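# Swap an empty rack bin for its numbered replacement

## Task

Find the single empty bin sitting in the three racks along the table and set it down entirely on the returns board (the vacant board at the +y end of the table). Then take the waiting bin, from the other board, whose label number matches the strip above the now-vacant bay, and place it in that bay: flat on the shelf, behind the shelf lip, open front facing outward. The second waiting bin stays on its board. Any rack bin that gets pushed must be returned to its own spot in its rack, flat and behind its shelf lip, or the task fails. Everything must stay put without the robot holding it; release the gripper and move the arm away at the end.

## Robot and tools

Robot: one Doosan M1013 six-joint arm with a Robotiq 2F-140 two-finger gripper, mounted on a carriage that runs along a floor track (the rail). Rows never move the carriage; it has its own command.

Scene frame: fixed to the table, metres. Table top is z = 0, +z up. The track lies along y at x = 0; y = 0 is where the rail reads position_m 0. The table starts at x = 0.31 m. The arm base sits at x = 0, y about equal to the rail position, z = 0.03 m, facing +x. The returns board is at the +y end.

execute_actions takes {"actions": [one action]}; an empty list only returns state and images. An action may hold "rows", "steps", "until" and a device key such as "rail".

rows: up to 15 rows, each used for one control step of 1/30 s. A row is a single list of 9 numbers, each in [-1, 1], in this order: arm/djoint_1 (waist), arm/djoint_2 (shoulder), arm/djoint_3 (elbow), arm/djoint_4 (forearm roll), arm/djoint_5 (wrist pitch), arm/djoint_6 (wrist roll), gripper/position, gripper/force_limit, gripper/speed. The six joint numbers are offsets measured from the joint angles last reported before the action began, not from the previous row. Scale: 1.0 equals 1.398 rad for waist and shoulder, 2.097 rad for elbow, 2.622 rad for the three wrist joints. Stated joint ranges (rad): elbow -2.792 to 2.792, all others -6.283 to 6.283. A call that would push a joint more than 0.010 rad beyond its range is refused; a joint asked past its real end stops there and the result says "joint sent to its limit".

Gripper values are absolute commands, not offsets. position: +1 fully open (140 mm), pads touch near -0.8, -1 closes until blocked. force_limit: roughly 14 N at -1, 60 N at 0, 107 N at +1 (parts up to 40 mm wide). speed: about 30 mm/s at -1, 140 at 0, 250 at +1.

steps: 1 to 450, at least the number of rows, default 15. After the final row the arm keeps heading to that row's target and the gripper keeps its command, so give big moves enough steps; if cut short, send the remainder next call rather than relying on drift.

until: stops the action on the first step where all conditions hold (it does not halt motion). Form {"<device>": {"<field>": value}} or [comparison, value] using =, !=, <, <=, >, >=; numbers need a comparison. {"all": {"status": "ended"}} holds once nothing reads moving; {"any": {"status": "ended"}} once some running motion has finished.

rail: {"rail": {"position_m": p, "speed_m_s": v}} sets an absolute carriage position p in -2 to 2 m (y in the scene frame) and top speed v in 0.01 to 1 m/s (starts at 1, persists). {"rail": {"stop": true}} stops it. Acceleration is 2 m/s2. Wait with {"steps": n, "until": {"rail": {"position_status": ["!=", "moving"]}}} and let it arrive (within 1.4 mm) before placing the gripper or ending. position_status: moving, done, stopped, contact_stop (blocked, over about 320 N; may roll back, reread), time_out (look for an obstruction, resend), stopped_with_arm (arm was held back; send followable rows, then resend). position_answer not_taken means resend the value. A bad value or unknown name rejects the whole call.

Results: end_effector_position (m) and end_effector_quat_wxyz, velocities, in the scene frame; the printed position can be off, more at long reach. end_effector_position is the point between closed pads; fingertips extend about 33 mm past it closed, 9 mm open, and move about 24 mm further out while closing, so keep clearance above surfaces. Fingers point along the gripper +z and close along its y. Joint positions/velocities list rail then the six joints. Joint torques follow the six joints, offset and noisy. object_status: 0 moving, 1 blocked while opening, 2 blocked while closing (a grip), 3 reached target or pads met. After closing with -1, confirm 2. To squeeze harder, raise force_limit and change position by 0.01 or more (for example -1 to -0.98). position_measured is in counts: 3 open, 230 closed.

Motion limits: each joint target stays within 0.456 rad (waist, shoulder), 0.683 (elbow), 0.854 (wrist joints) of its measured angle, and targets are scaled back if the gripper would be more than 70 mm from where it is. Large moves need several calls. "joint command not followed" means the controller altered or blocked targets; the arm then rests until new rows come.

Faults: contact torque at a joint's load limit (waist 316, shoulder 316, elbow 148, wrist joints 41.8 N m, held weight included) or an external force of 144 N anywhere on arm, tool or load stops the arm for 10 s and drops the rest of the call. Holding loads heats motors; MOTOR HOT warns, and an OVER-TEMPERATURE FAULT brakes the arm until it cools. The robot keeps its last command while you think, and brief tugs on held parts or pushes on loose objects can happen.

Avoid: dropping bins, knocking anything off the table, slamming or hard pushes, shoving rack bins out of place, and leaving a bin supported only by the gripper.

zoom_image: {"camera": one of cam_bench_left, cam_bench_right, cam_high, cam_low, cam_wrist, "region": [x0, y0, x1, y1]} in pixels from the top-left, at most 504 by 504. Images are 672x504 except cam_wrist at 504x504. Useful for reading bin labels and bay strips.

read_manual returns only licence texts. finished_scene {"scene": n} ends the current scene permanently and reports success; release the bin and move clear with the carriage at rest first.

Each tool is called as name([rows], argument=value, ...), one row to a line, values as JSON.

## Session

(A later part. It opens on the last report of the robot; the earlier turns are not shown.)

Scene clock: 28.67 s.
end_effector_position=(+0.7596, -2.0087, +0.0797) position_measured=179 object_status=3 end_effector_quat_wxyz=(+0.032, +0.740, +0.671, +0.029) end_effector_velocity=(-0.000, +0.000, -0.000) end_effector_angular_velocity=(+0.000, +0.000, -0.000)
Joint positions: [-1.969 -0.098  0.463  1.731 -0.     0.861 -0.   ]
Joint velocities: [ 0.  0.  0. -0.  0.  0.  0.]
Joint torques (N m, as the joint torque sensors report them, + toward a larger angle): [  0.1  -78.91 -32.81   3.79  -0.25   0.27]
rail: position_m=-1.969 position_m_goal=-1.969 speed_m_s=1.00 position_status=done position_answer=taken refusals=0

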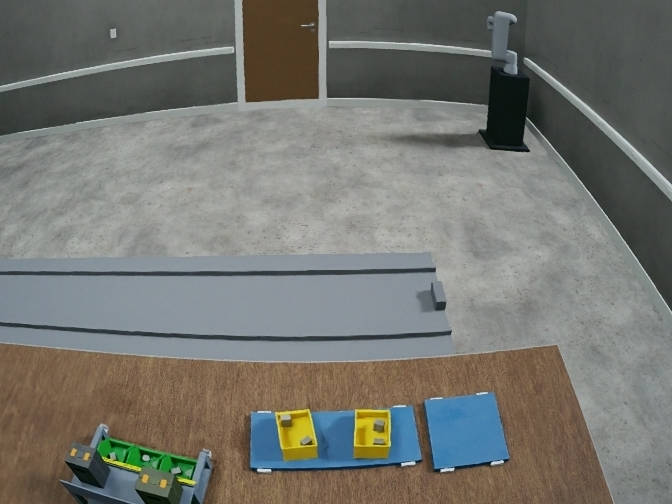

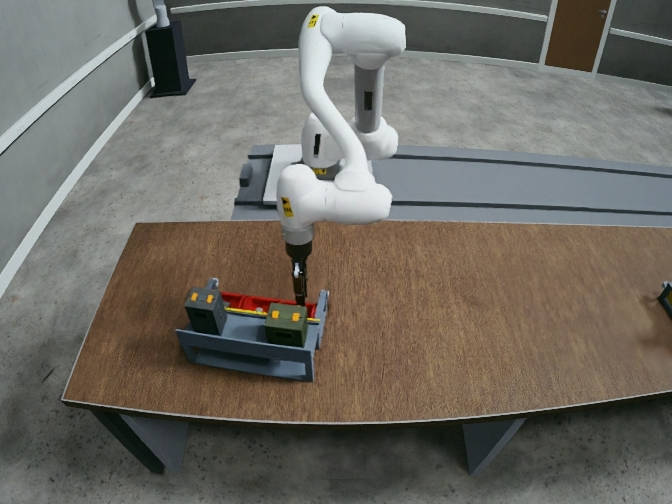

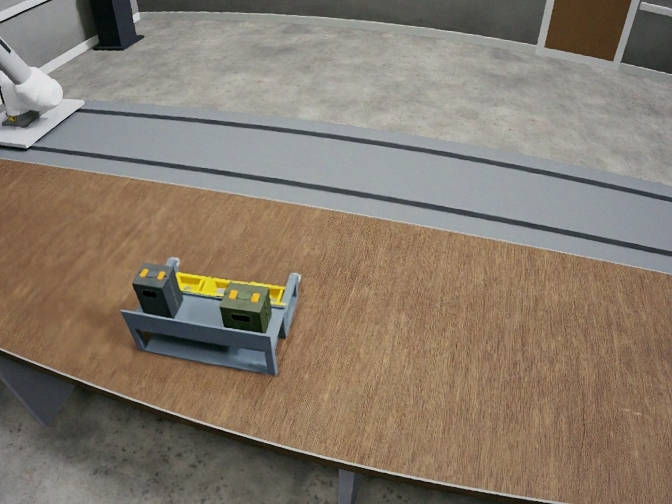

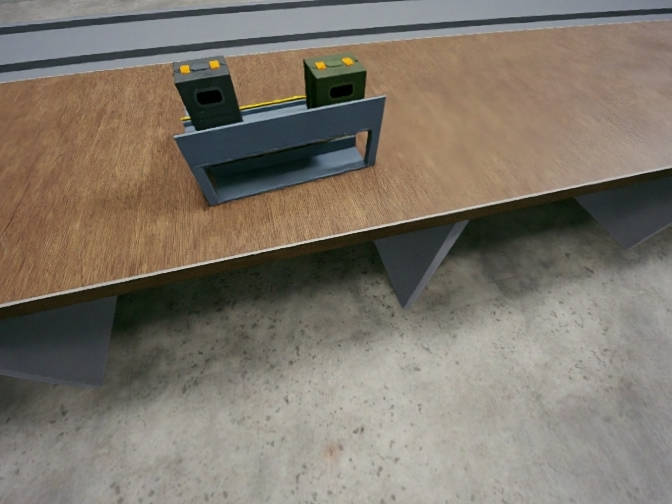

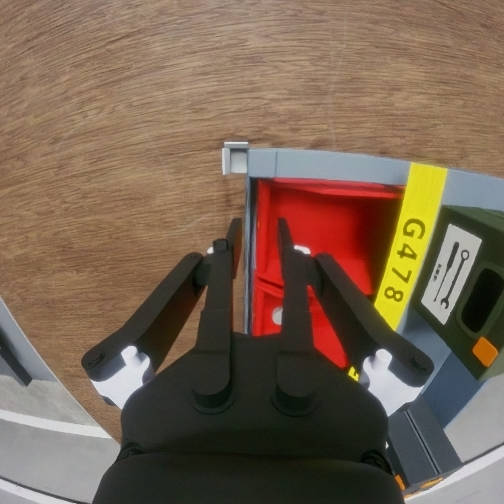

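execute_actions([
  {"rows":[[0,0.0318,-0.0172,0,0.0166,0,-0.5,0,0]],"steps":20},
])

execute_actions([
  {"rows":[[0,0,0,0,0,0,-1,0.5,-0.5]],"steps":20},
])

Scene clock: 31.23 s.
end_effector_position=(+0.7639, -2.0091, +0.0620) position_measured=192 object_status=3 end_effector_quat_wxyz=(+0.013, +0.741, +0.672, +0.012) end_effector_velocity=(-0.000, -0.000, -0.000) end_effector_angular_velocity=(+0.000, +0.000, -0.000)
Joint positions: [-1.969 -0.098  0.508  1.695 -0.     0.904 -0.   ]
Joint velocities: [ 0. -0.  0. -0.  0.  0. -0.]
Joint torques (N m, as the joint torque sensors report them, + toward a larger angle): [  1.01 -82.16 -32.26   3.61   0.02   0.18]
rail: position_m=-1.969 position_m_goal=-1.969 speed_m_s=1.00 position_status=done position_answer=taken refusals=0

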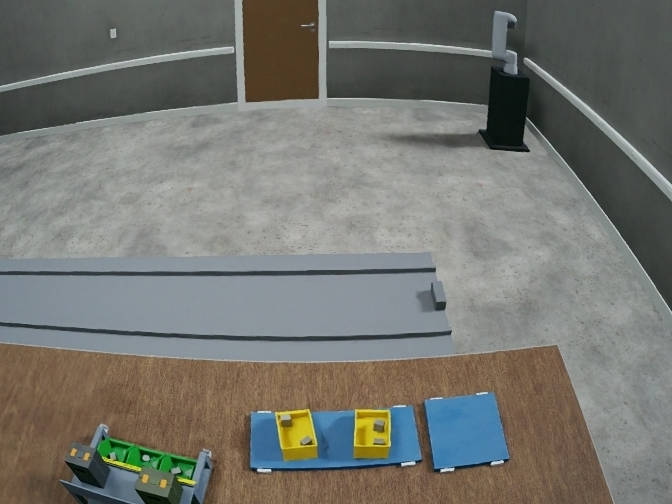

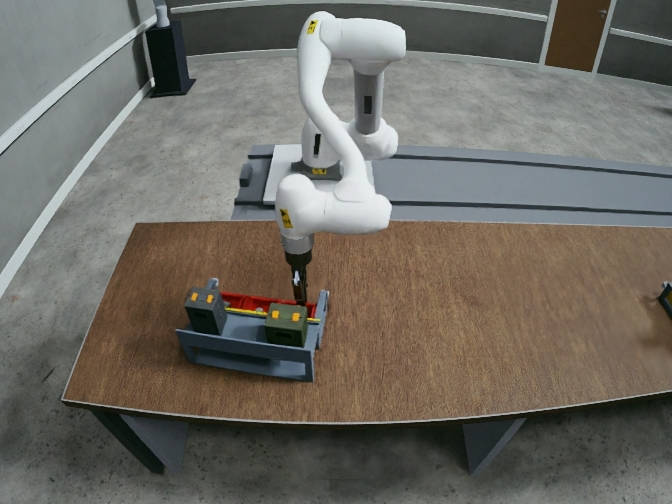

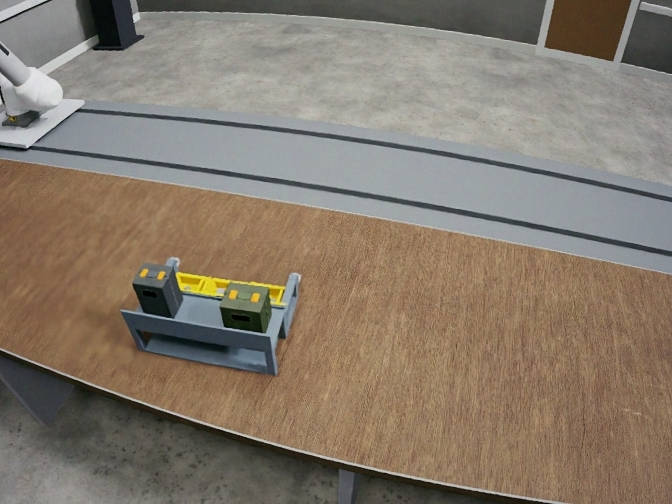

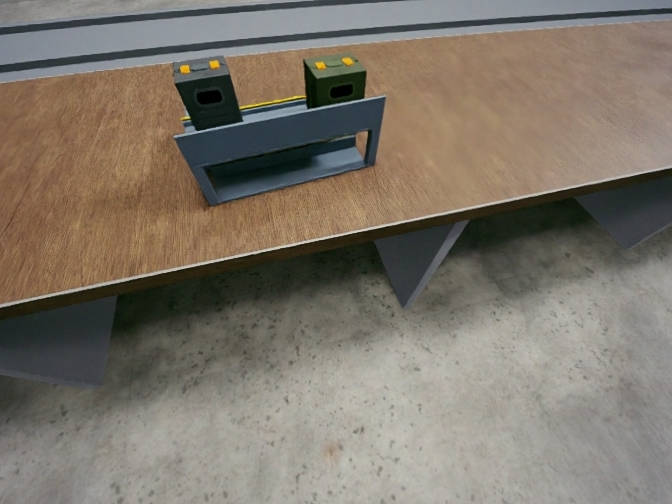

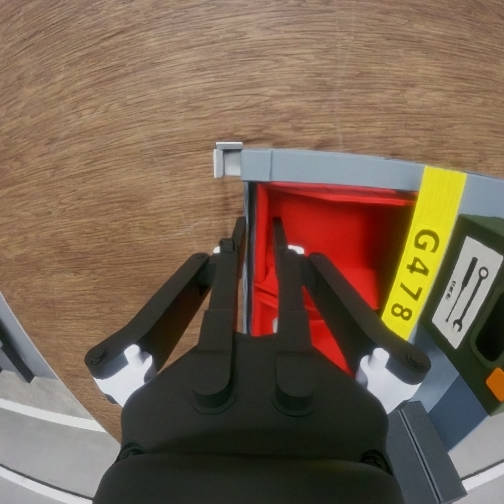

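Scene clock: 31.90 s.
end_effector_position=(+0.7640, -2.0091, +0.0620) position_measured=223 object_status=2 end_effector_quat_wxyz=(+0.013, +0.741, +0.672, +0.012) end_effector_velocity=(-0.000, +0.000, -0.000) end_effector_angular_velocity=(+0.000, +0.000, +0.000)
Joint positions: [-1.969 -0.098  0.508  1.695 -0.     0.904 -0.   ]
Joint velocities: [ 0.  0.  0.  0.  0. -0. -0.]
Joint torques (N m, as the joint torque sensors report them, + toward a larger angle): [  1.79 -72.15 -26.61   3.64  -0.08   0.16]
rail: position_m=-1.969 position_m_goal=-1.969 speed_m_s=1.00 position_status=done position_answer=taken refusals=0

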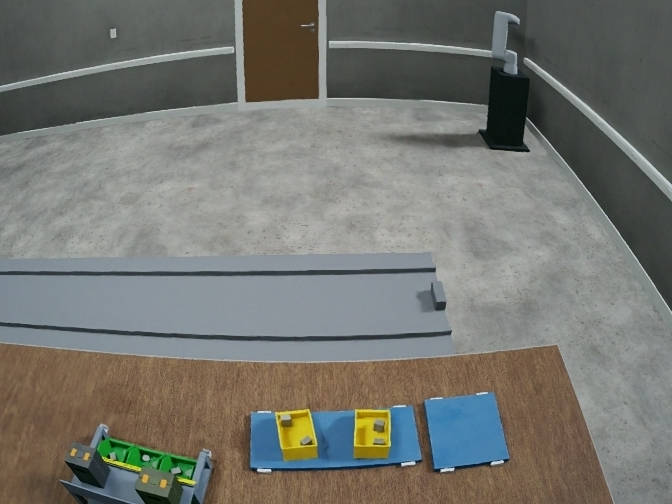

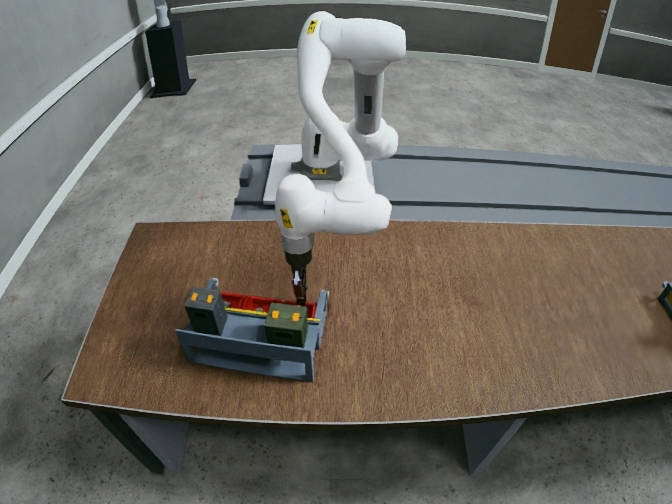

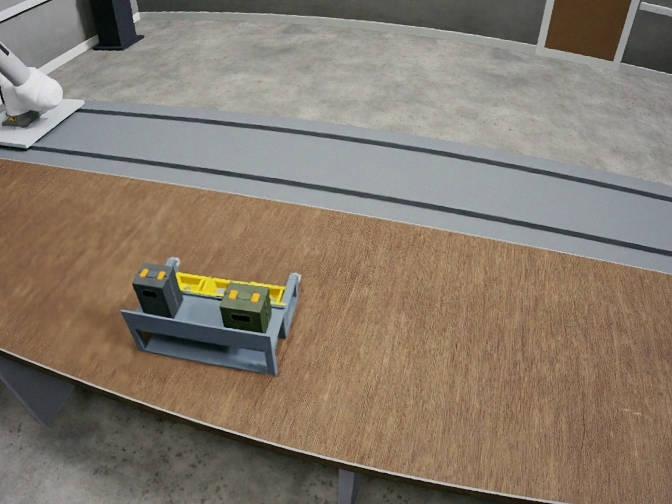

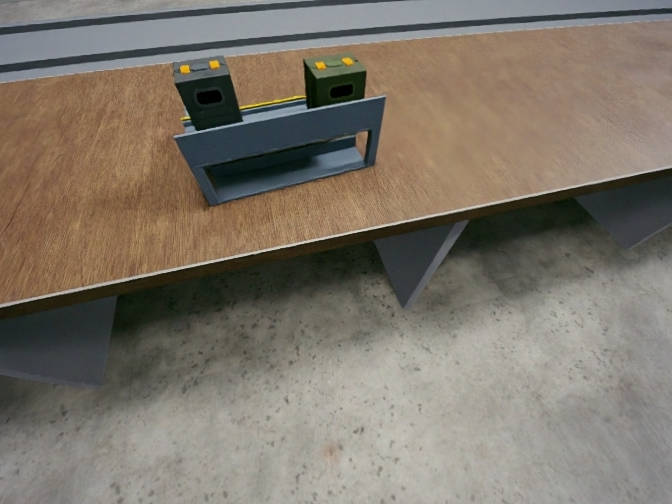

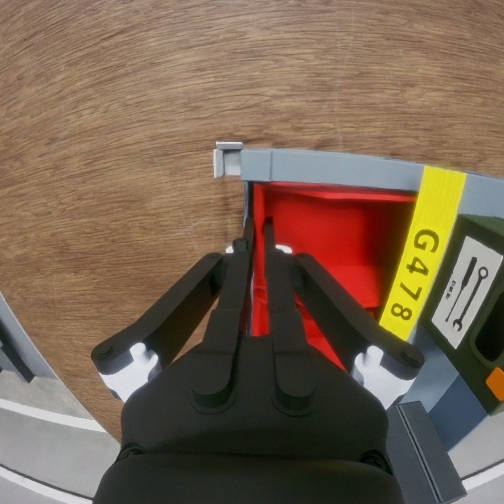

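execute_actions([
  {"rows":[[0,-0.015,-0.0069,0,0.0135,0,-1,0.5,-0.5]],"steps":15},
])

execute_actions([
  {"rows":[[0,-0.012,0.0125,0,-0.004,0,-1,0.5,-0.5],[0,-0.012,0.0125,0,-0.004,0,-1,0.5,-0.5],[0,-0.024,0.025,0,-0.007,0,-1,0.5,-0.5],[0,-0.024,0.025,0,-0.007,0,-1,0.5,-0.5],[0,-0.037,0.038,0,-0.011,0,-1,0.5,-0.5],[0,-0.037,0.038,0,-0.011,0,-1,0.5,-0.5],[0,-0.049,0.051,0,-0.0145,0,-1,0.5,-0.5]],"steps":20},
])

Scene clock: 35.00 s.
end_effector_position=(+0.7640, -2.0091, +0.0844) position_measured=223 object_status=2 end_effector_quat_wxyz=(+0.013, +0.741, +0.672, +0.012) end_effector_velocity=(+0.000, +0.000, +0.000) end_effector_angular_velocity=(+0.000, -0.000, -0.000)
Joint positions: [-1.969 -0.098  0.487  1.68  -0.     0.94  -0.   ]
Joint velocities: [ 0.  0. -0. -0.  0.  0.  0.]
Joint torques (N m, as the joint torque sensors report them, + toward a larger angle): [ -1.05 -86.58 -37.15   3.78  -0.96   0.1 ]
rail: position_m=-1.969 position_m_goal=-1.969 speed_m_s=1.00 position_status=done position_answer=taken refusals=0

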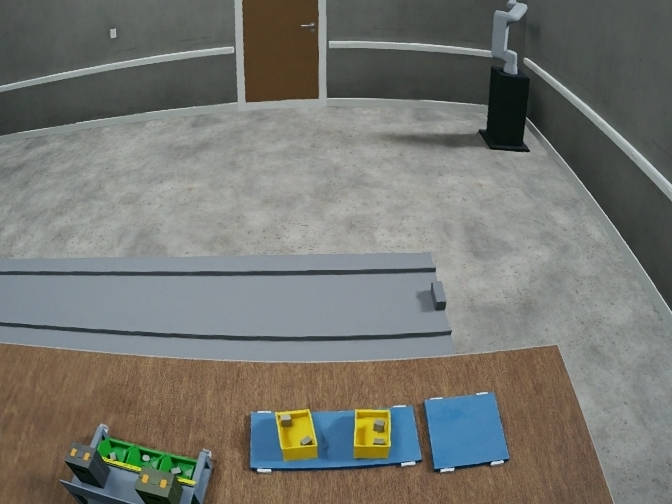

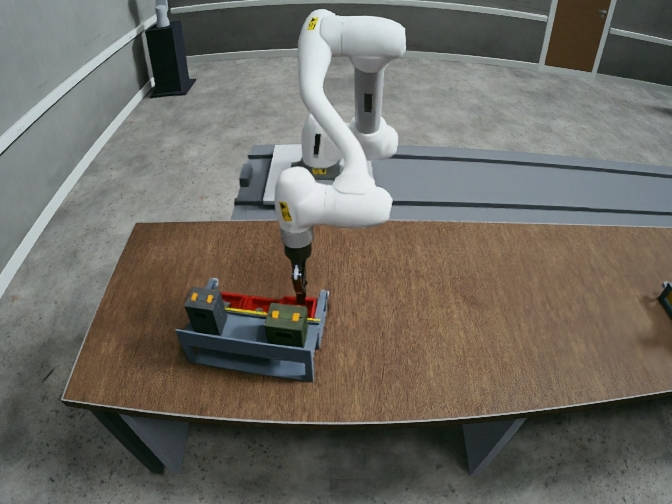

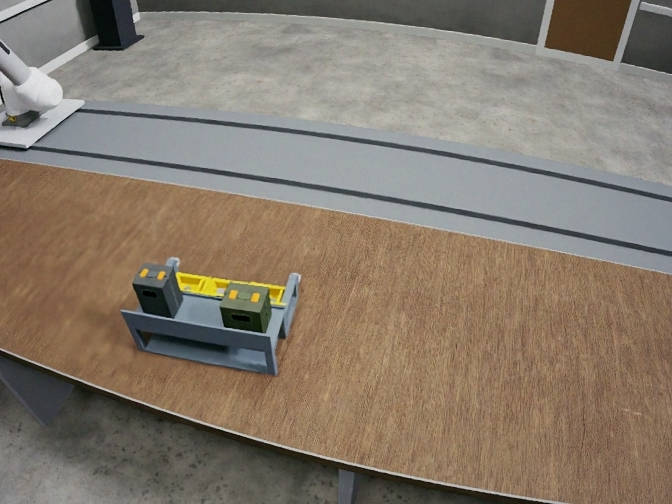

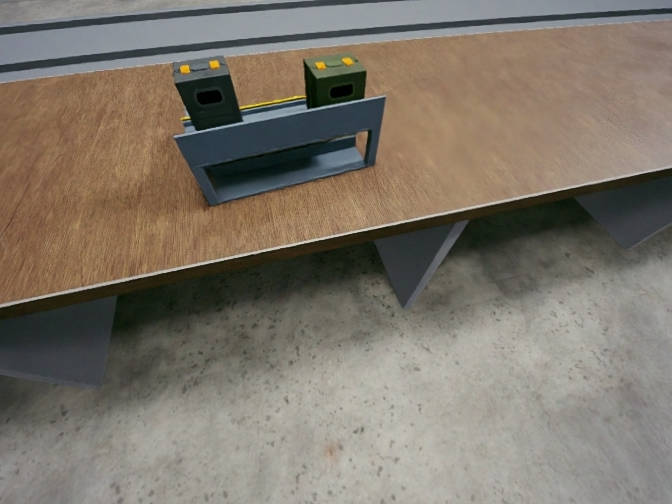

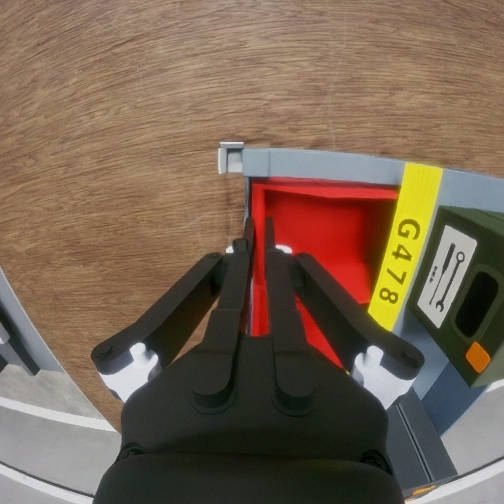

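Scene clock: 35.67 s.
end_effector_position=(+0.7135, -2.0042, +0.0854) position_measured=223 object_status=2 end_effector_quat_wxyz=(+0.013, +0.741, +0.672, +0.012) end_effector_velocity=(-0.000, +0.000, +0.000) end_effector_angular_velocity=(-0.000, +0.000, +0.000)
Joint positions: [-1.969 -0.098  0.418  1.787 -0.     0.902 -0.   ]
Joint velocities: [ 0.    -0.    -0.001  0.001 -0.    -0.     0.   ]
Joint torques (N m, as the joint torque sensors report them, + toward a larger angle): [  1.68 -74.28 -33.33   3.71  -0.39   0.09]
rail: position_m=-1.969 position_m_goal=-1.969 speed_m_s=1.00 position_status=done position_answer=taken refusals=0

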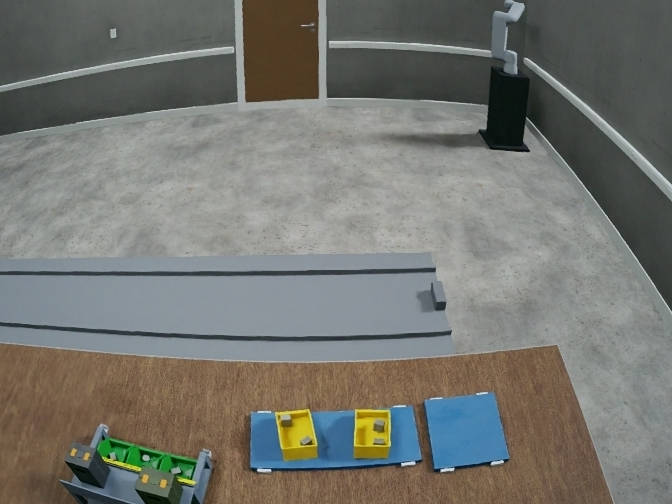

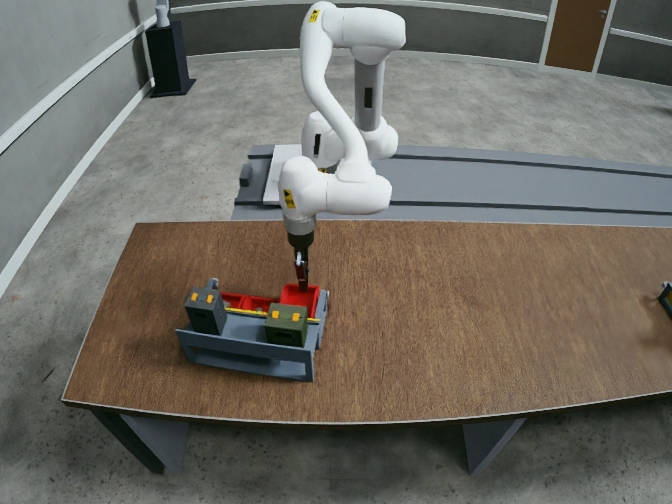

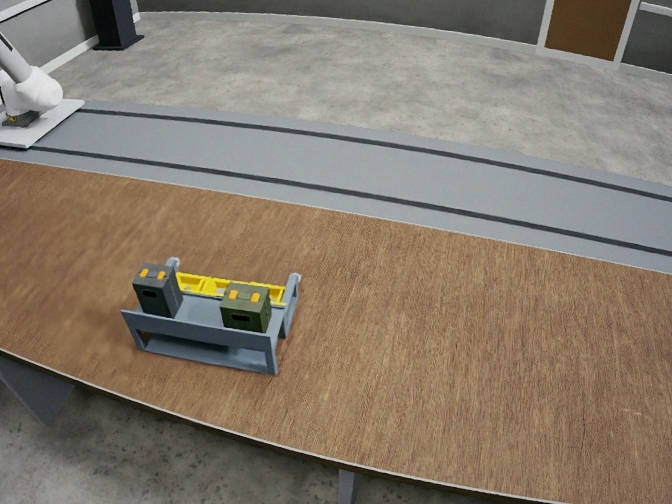

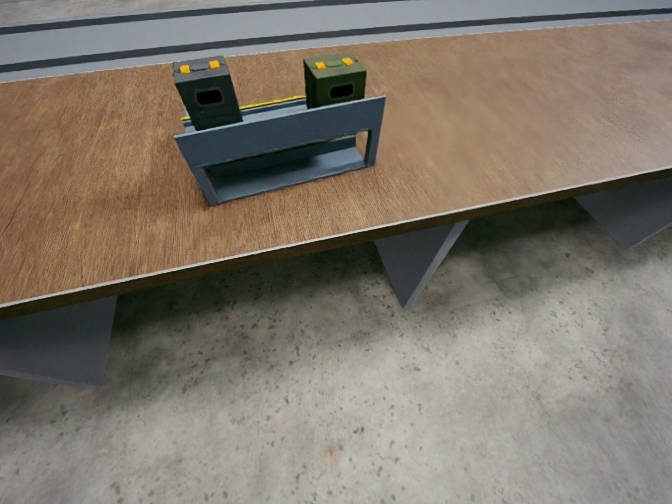

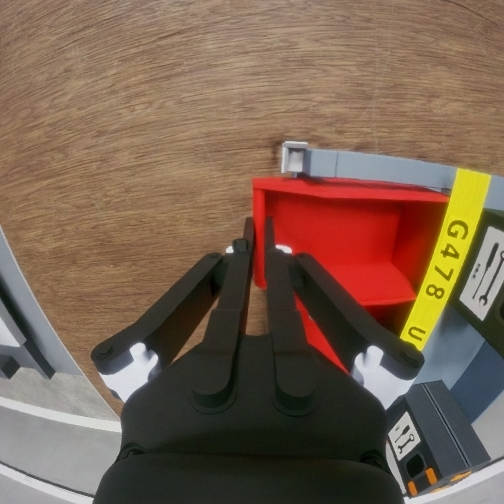

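execute_actions([
  {"rows":[[0,-0.024,0.025,0,-0.007,0,-1,0.5,-0.5],[0,-0.024,0.025,0,-0.007,0,-1,0.5,-0.5],[0,-0.024,0.025,0,-0.007,0,-1,0.5,-0.5],[0,-0.049,0.051,0,-0.0145,0,-1,0.5,-0.5],[0,-0.049,0.051,0,-0.0145,0,-1,0.5,-0.5],[0,-0.049,0.051,0,-0.0145,0,-1,0.5,-0.5],[0,-0.049,0.051,0,-0.0145,0,-1,0.5,-0.5],[0,-0.395,0.1765,0,0.0826,0,-1,0.5,-0.5]],"steps":40},
])

execute_actions([
  {"rail":{"position_m":2.0},"rows":[[0.07,0,0,0,0,0,-1,0.5,-0.5]],"steps":160,"until":{"any":{"status":"ended"}}},
])

Scene clock: 39.20 s.
end_effector_position=(+0.4214, -1.9756, +0.2200) position_measured=223 object_status=2 end_effector_quat_wxyz=(+0.000, +0.741, +0.672, +0.000) end_effector_velocity=(-0.000, +0.000, +0.000) end_effector_angular_velocity=(-0.000, -0.000, -0.000)
Joint positions: [-1.969 -0.098 -0.134  2.157 -0.     1.118 -0.   ]
Joint velocities: [ 0.    -0.    -0.001  0.    -0.     0.     0.   ]
Joint torques (N m, as the joint torque sensors report them, + toward a larger angle): [  1.36 -23.36 -37.24   4.15  -0.04   0.15]
rail: position_m=-1.969 position_m_goal=-1.969 speed_m_s=1.00 position_status=done position_answer=taken refusals=0

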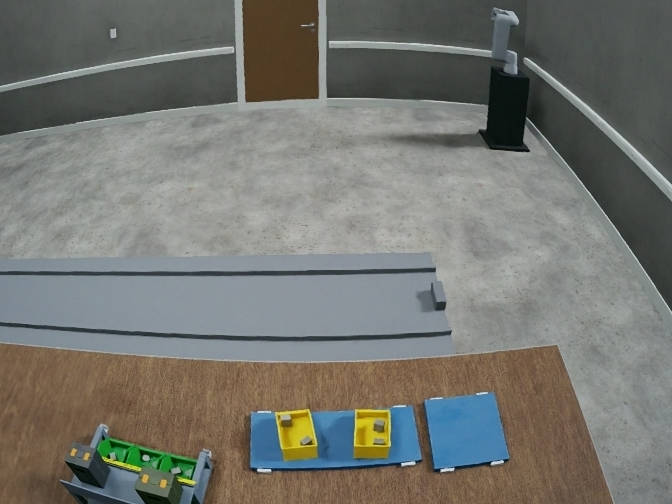

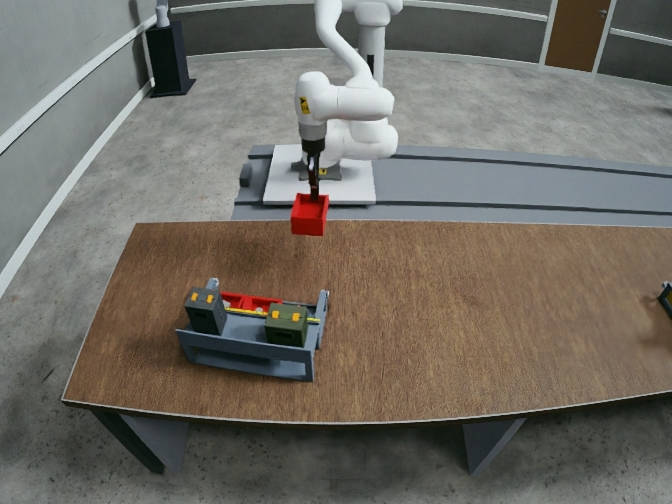

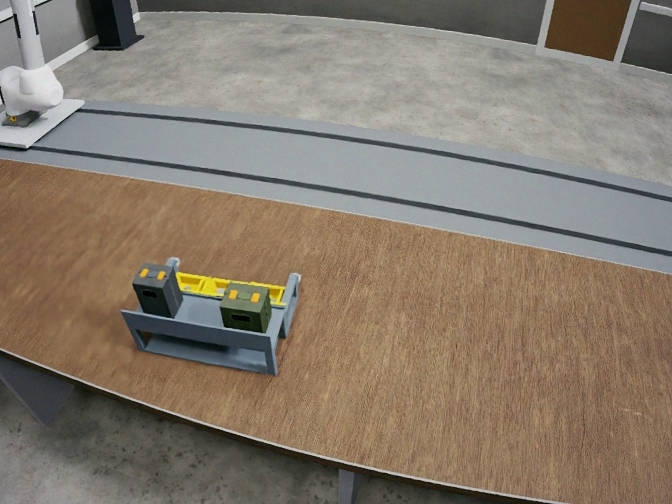

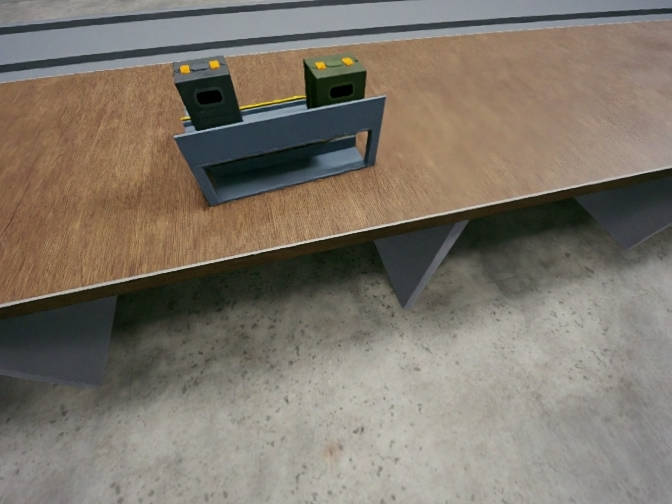

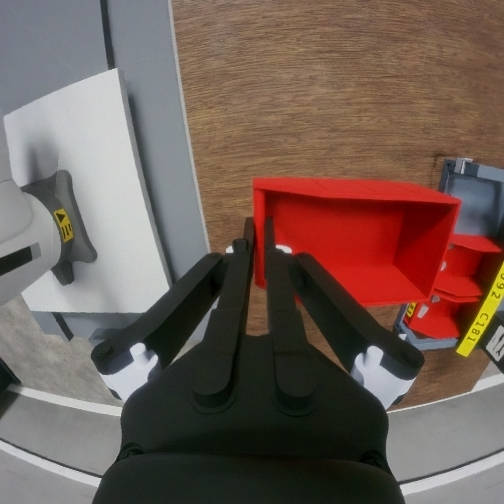

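Scene clock: 43.70 s.
end_effector_position=(+0.4200, +2.0344, +0.2200) position_measured=223 object_status=2 end_effector_quat_wxyz=(+0.000, +0.707, +0.707, +0.000) end_effector_velocity=(-0.000, +0.000, -0.000) end_effector_angular_velocity=(+0.000, +0.000, +0.000)
Joint positions: [ 2.     0.    -0.134  2.157  0.     1.118 -0.   ]
Joint velocities: [ 0.  0. -0.  0.  0.  0. -0.]
Joint torques (N m, as the joint torque sensors report them, + toward a larger angle): [  5.35 -24.89 -35.77   3.98   0.41   0.13]
rail: position_m=2.000 position_m_goal=2.000 speed_m_s=1.00 position_status=done position_answer=taken refusals=0

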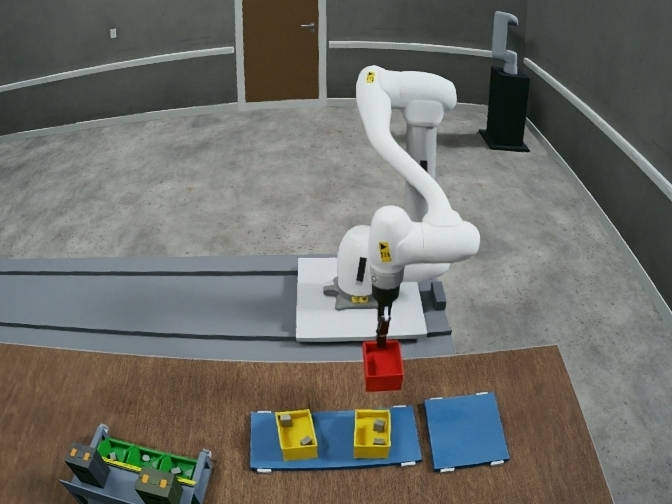

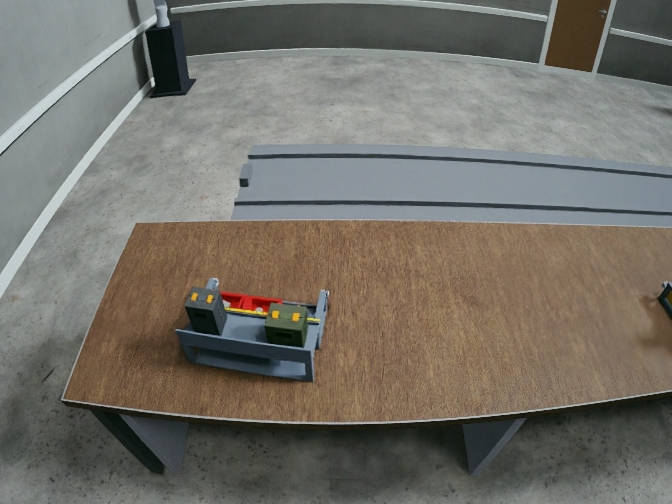

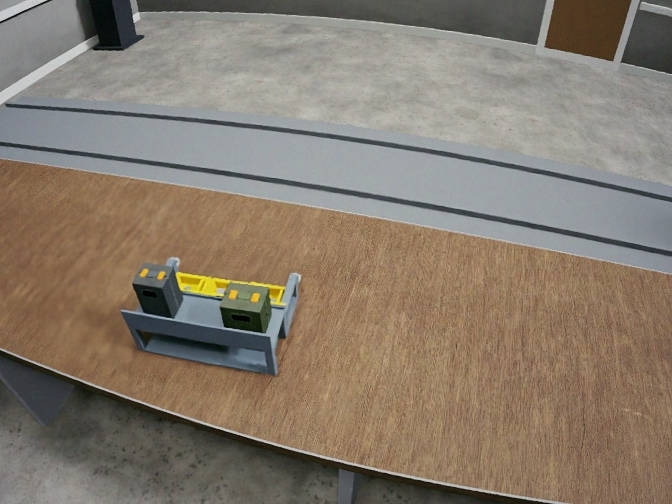

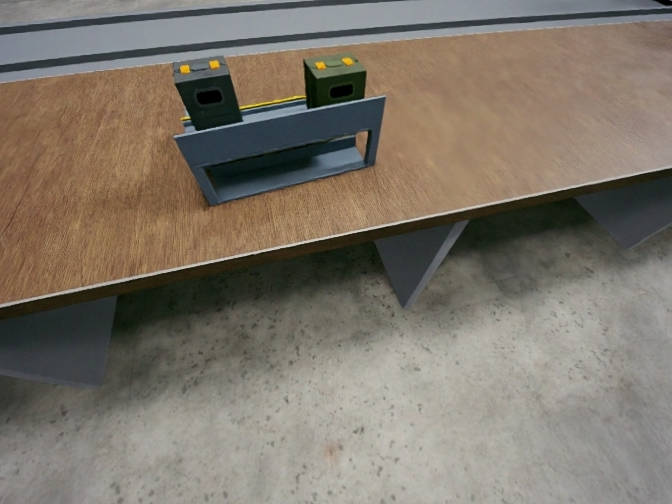

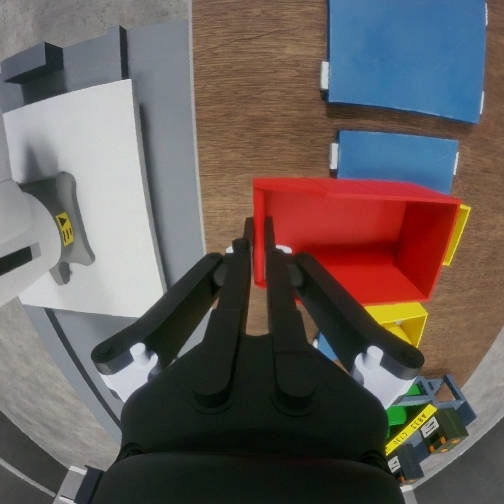

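execute_actions([
  {"rows":[[0.3015,0.348,-0.134,0,-0.0784,0.1608,-1,0.5,-0.5]],"steps":40},
])

Scene clock: 46.33 s.
end_effector_position=(+0.5848, +2.2999, +0.0900) position_measured=223 object_status=2 end_effector_quat_wxyz=(+0.000, +0.707, +0.707, +0.000) end_effector_velocity=(-0.000, +0.000, -0.000) end_effector_angular_velocity=(-0.000, +0.000, +0.000)
Joint positions: [ 2.     0.422  0.353  1.876 -0.     0.913  0.421]
Joint velocities: [ 0.  0.  0. -0. -0. -0.  0.]
Joint torques (N m, as the joint torque sensors report them, + toward a larger angle): [  0.81 -68.39 -32.39   3.53   0.09   0.07]
rail: position_m=2.000 position_m_goal=2.000 speed_m_s=1.00 position_status=done position_answer=taken refusals=0

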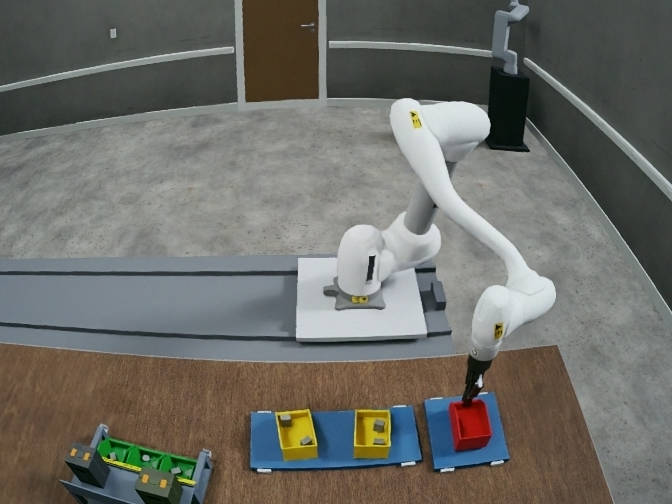

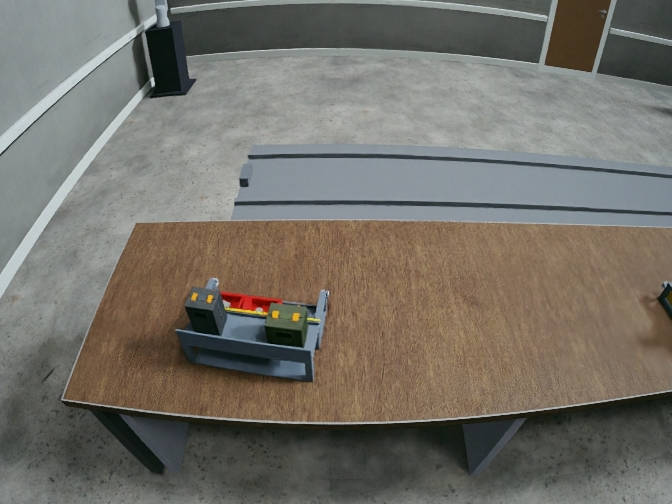

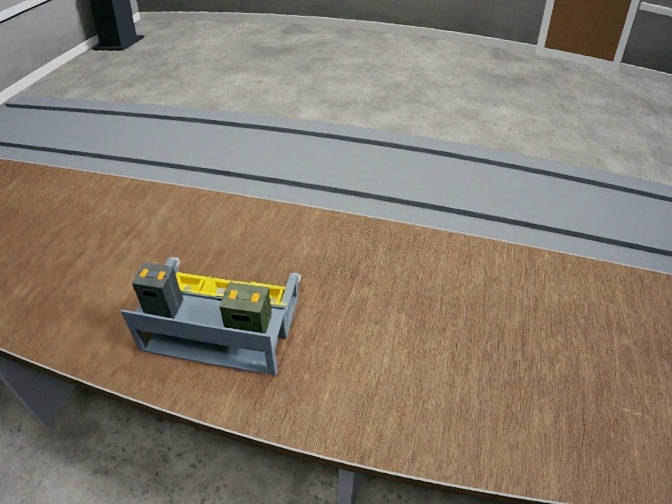

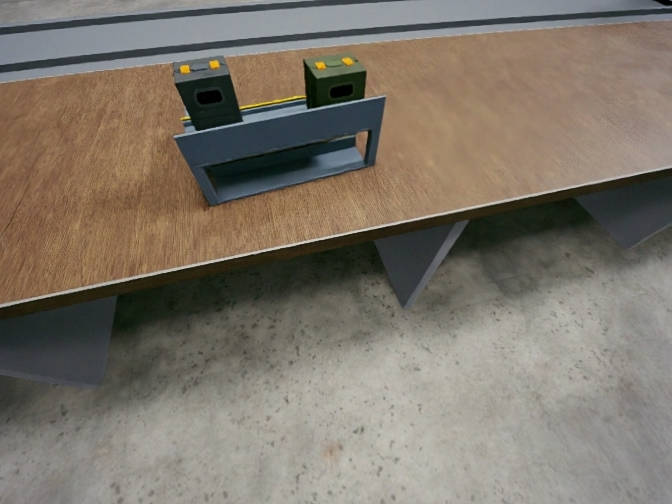

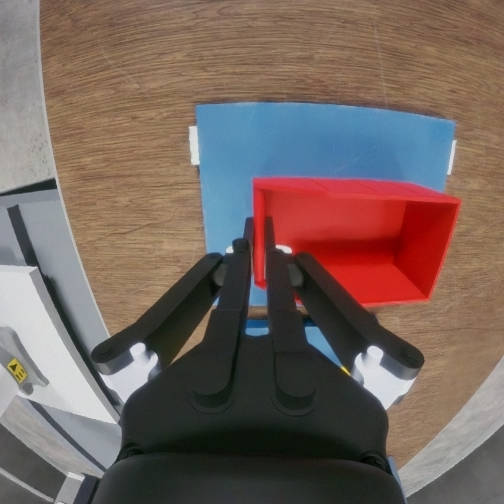

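execute_actions([
  {"rows":[[0.015,0.0212,0.0092,0,-0.0187,0.008,-1,0.5,-0.5]],"steps":18},
])

Scene clock: 48.03 s.
end_effector_position=(+0.5784, +2.3120, +0.0622) position_measured=223 object_status=2 end_effector_quat_wxyz=(+0.000, +0.707, +0.707, +0.000) end_effector_velocity=(-0.000, +0.000, -0.000) end_effector_angular_velocity=(-0.000, +0.000, +0.000)
Joint positions: [2.    0.443 0.382 1.896 0.    0.864 0.442]
Joint velocities: [ 0.  0.  0. -0. -0.  0.  0.]
Joint torques (N m, as the joint torque sensors report them, + toward a larger angle): [20.78 14.49 24.45 11.45  0.62 -0.09]
rail: position_m=2.000 position_m_goal=2.000 speed_m_s=1.00 position_status=done position_answer=taken refusals=0

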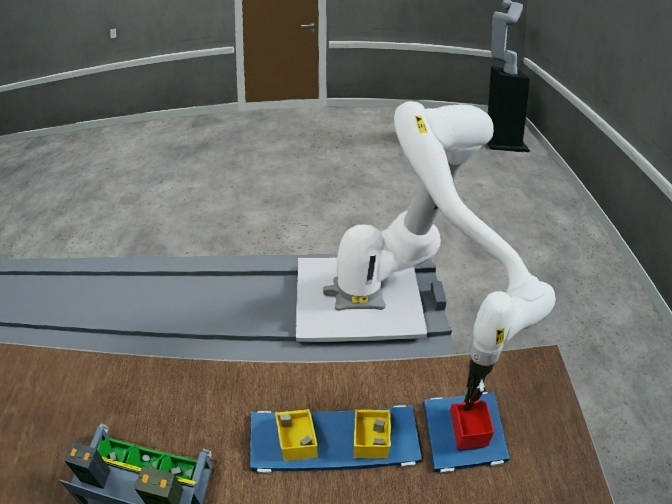

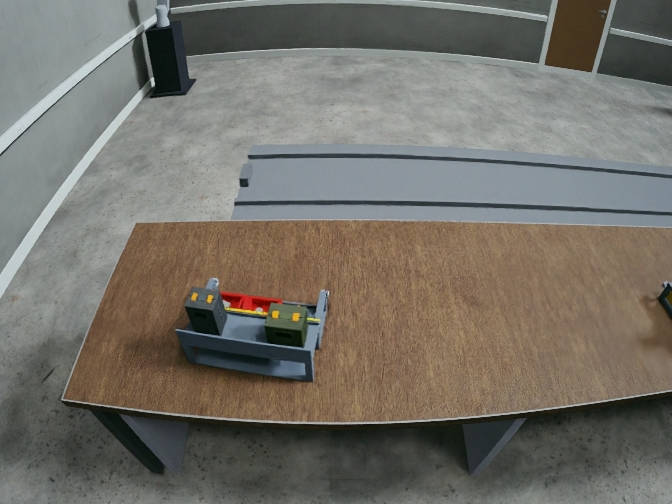

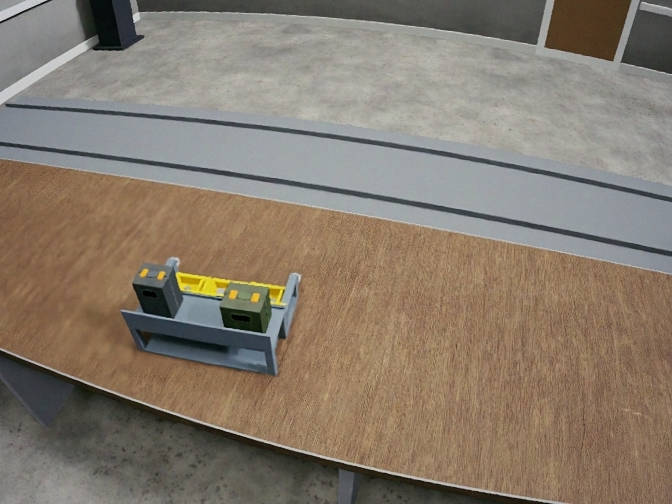

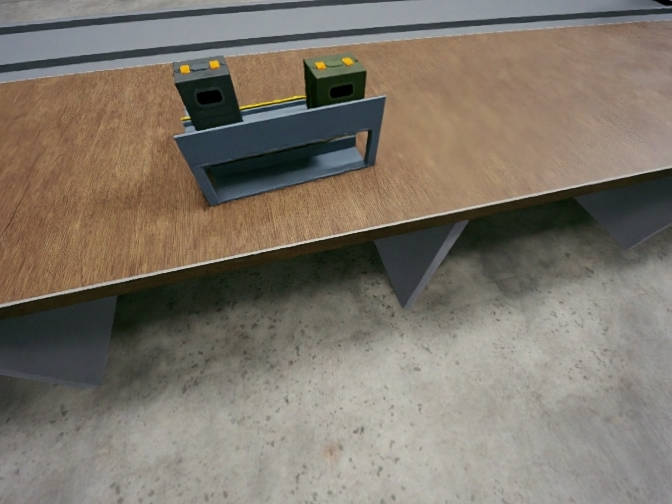

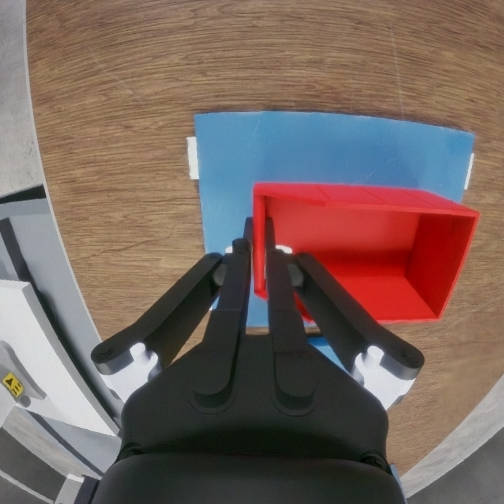

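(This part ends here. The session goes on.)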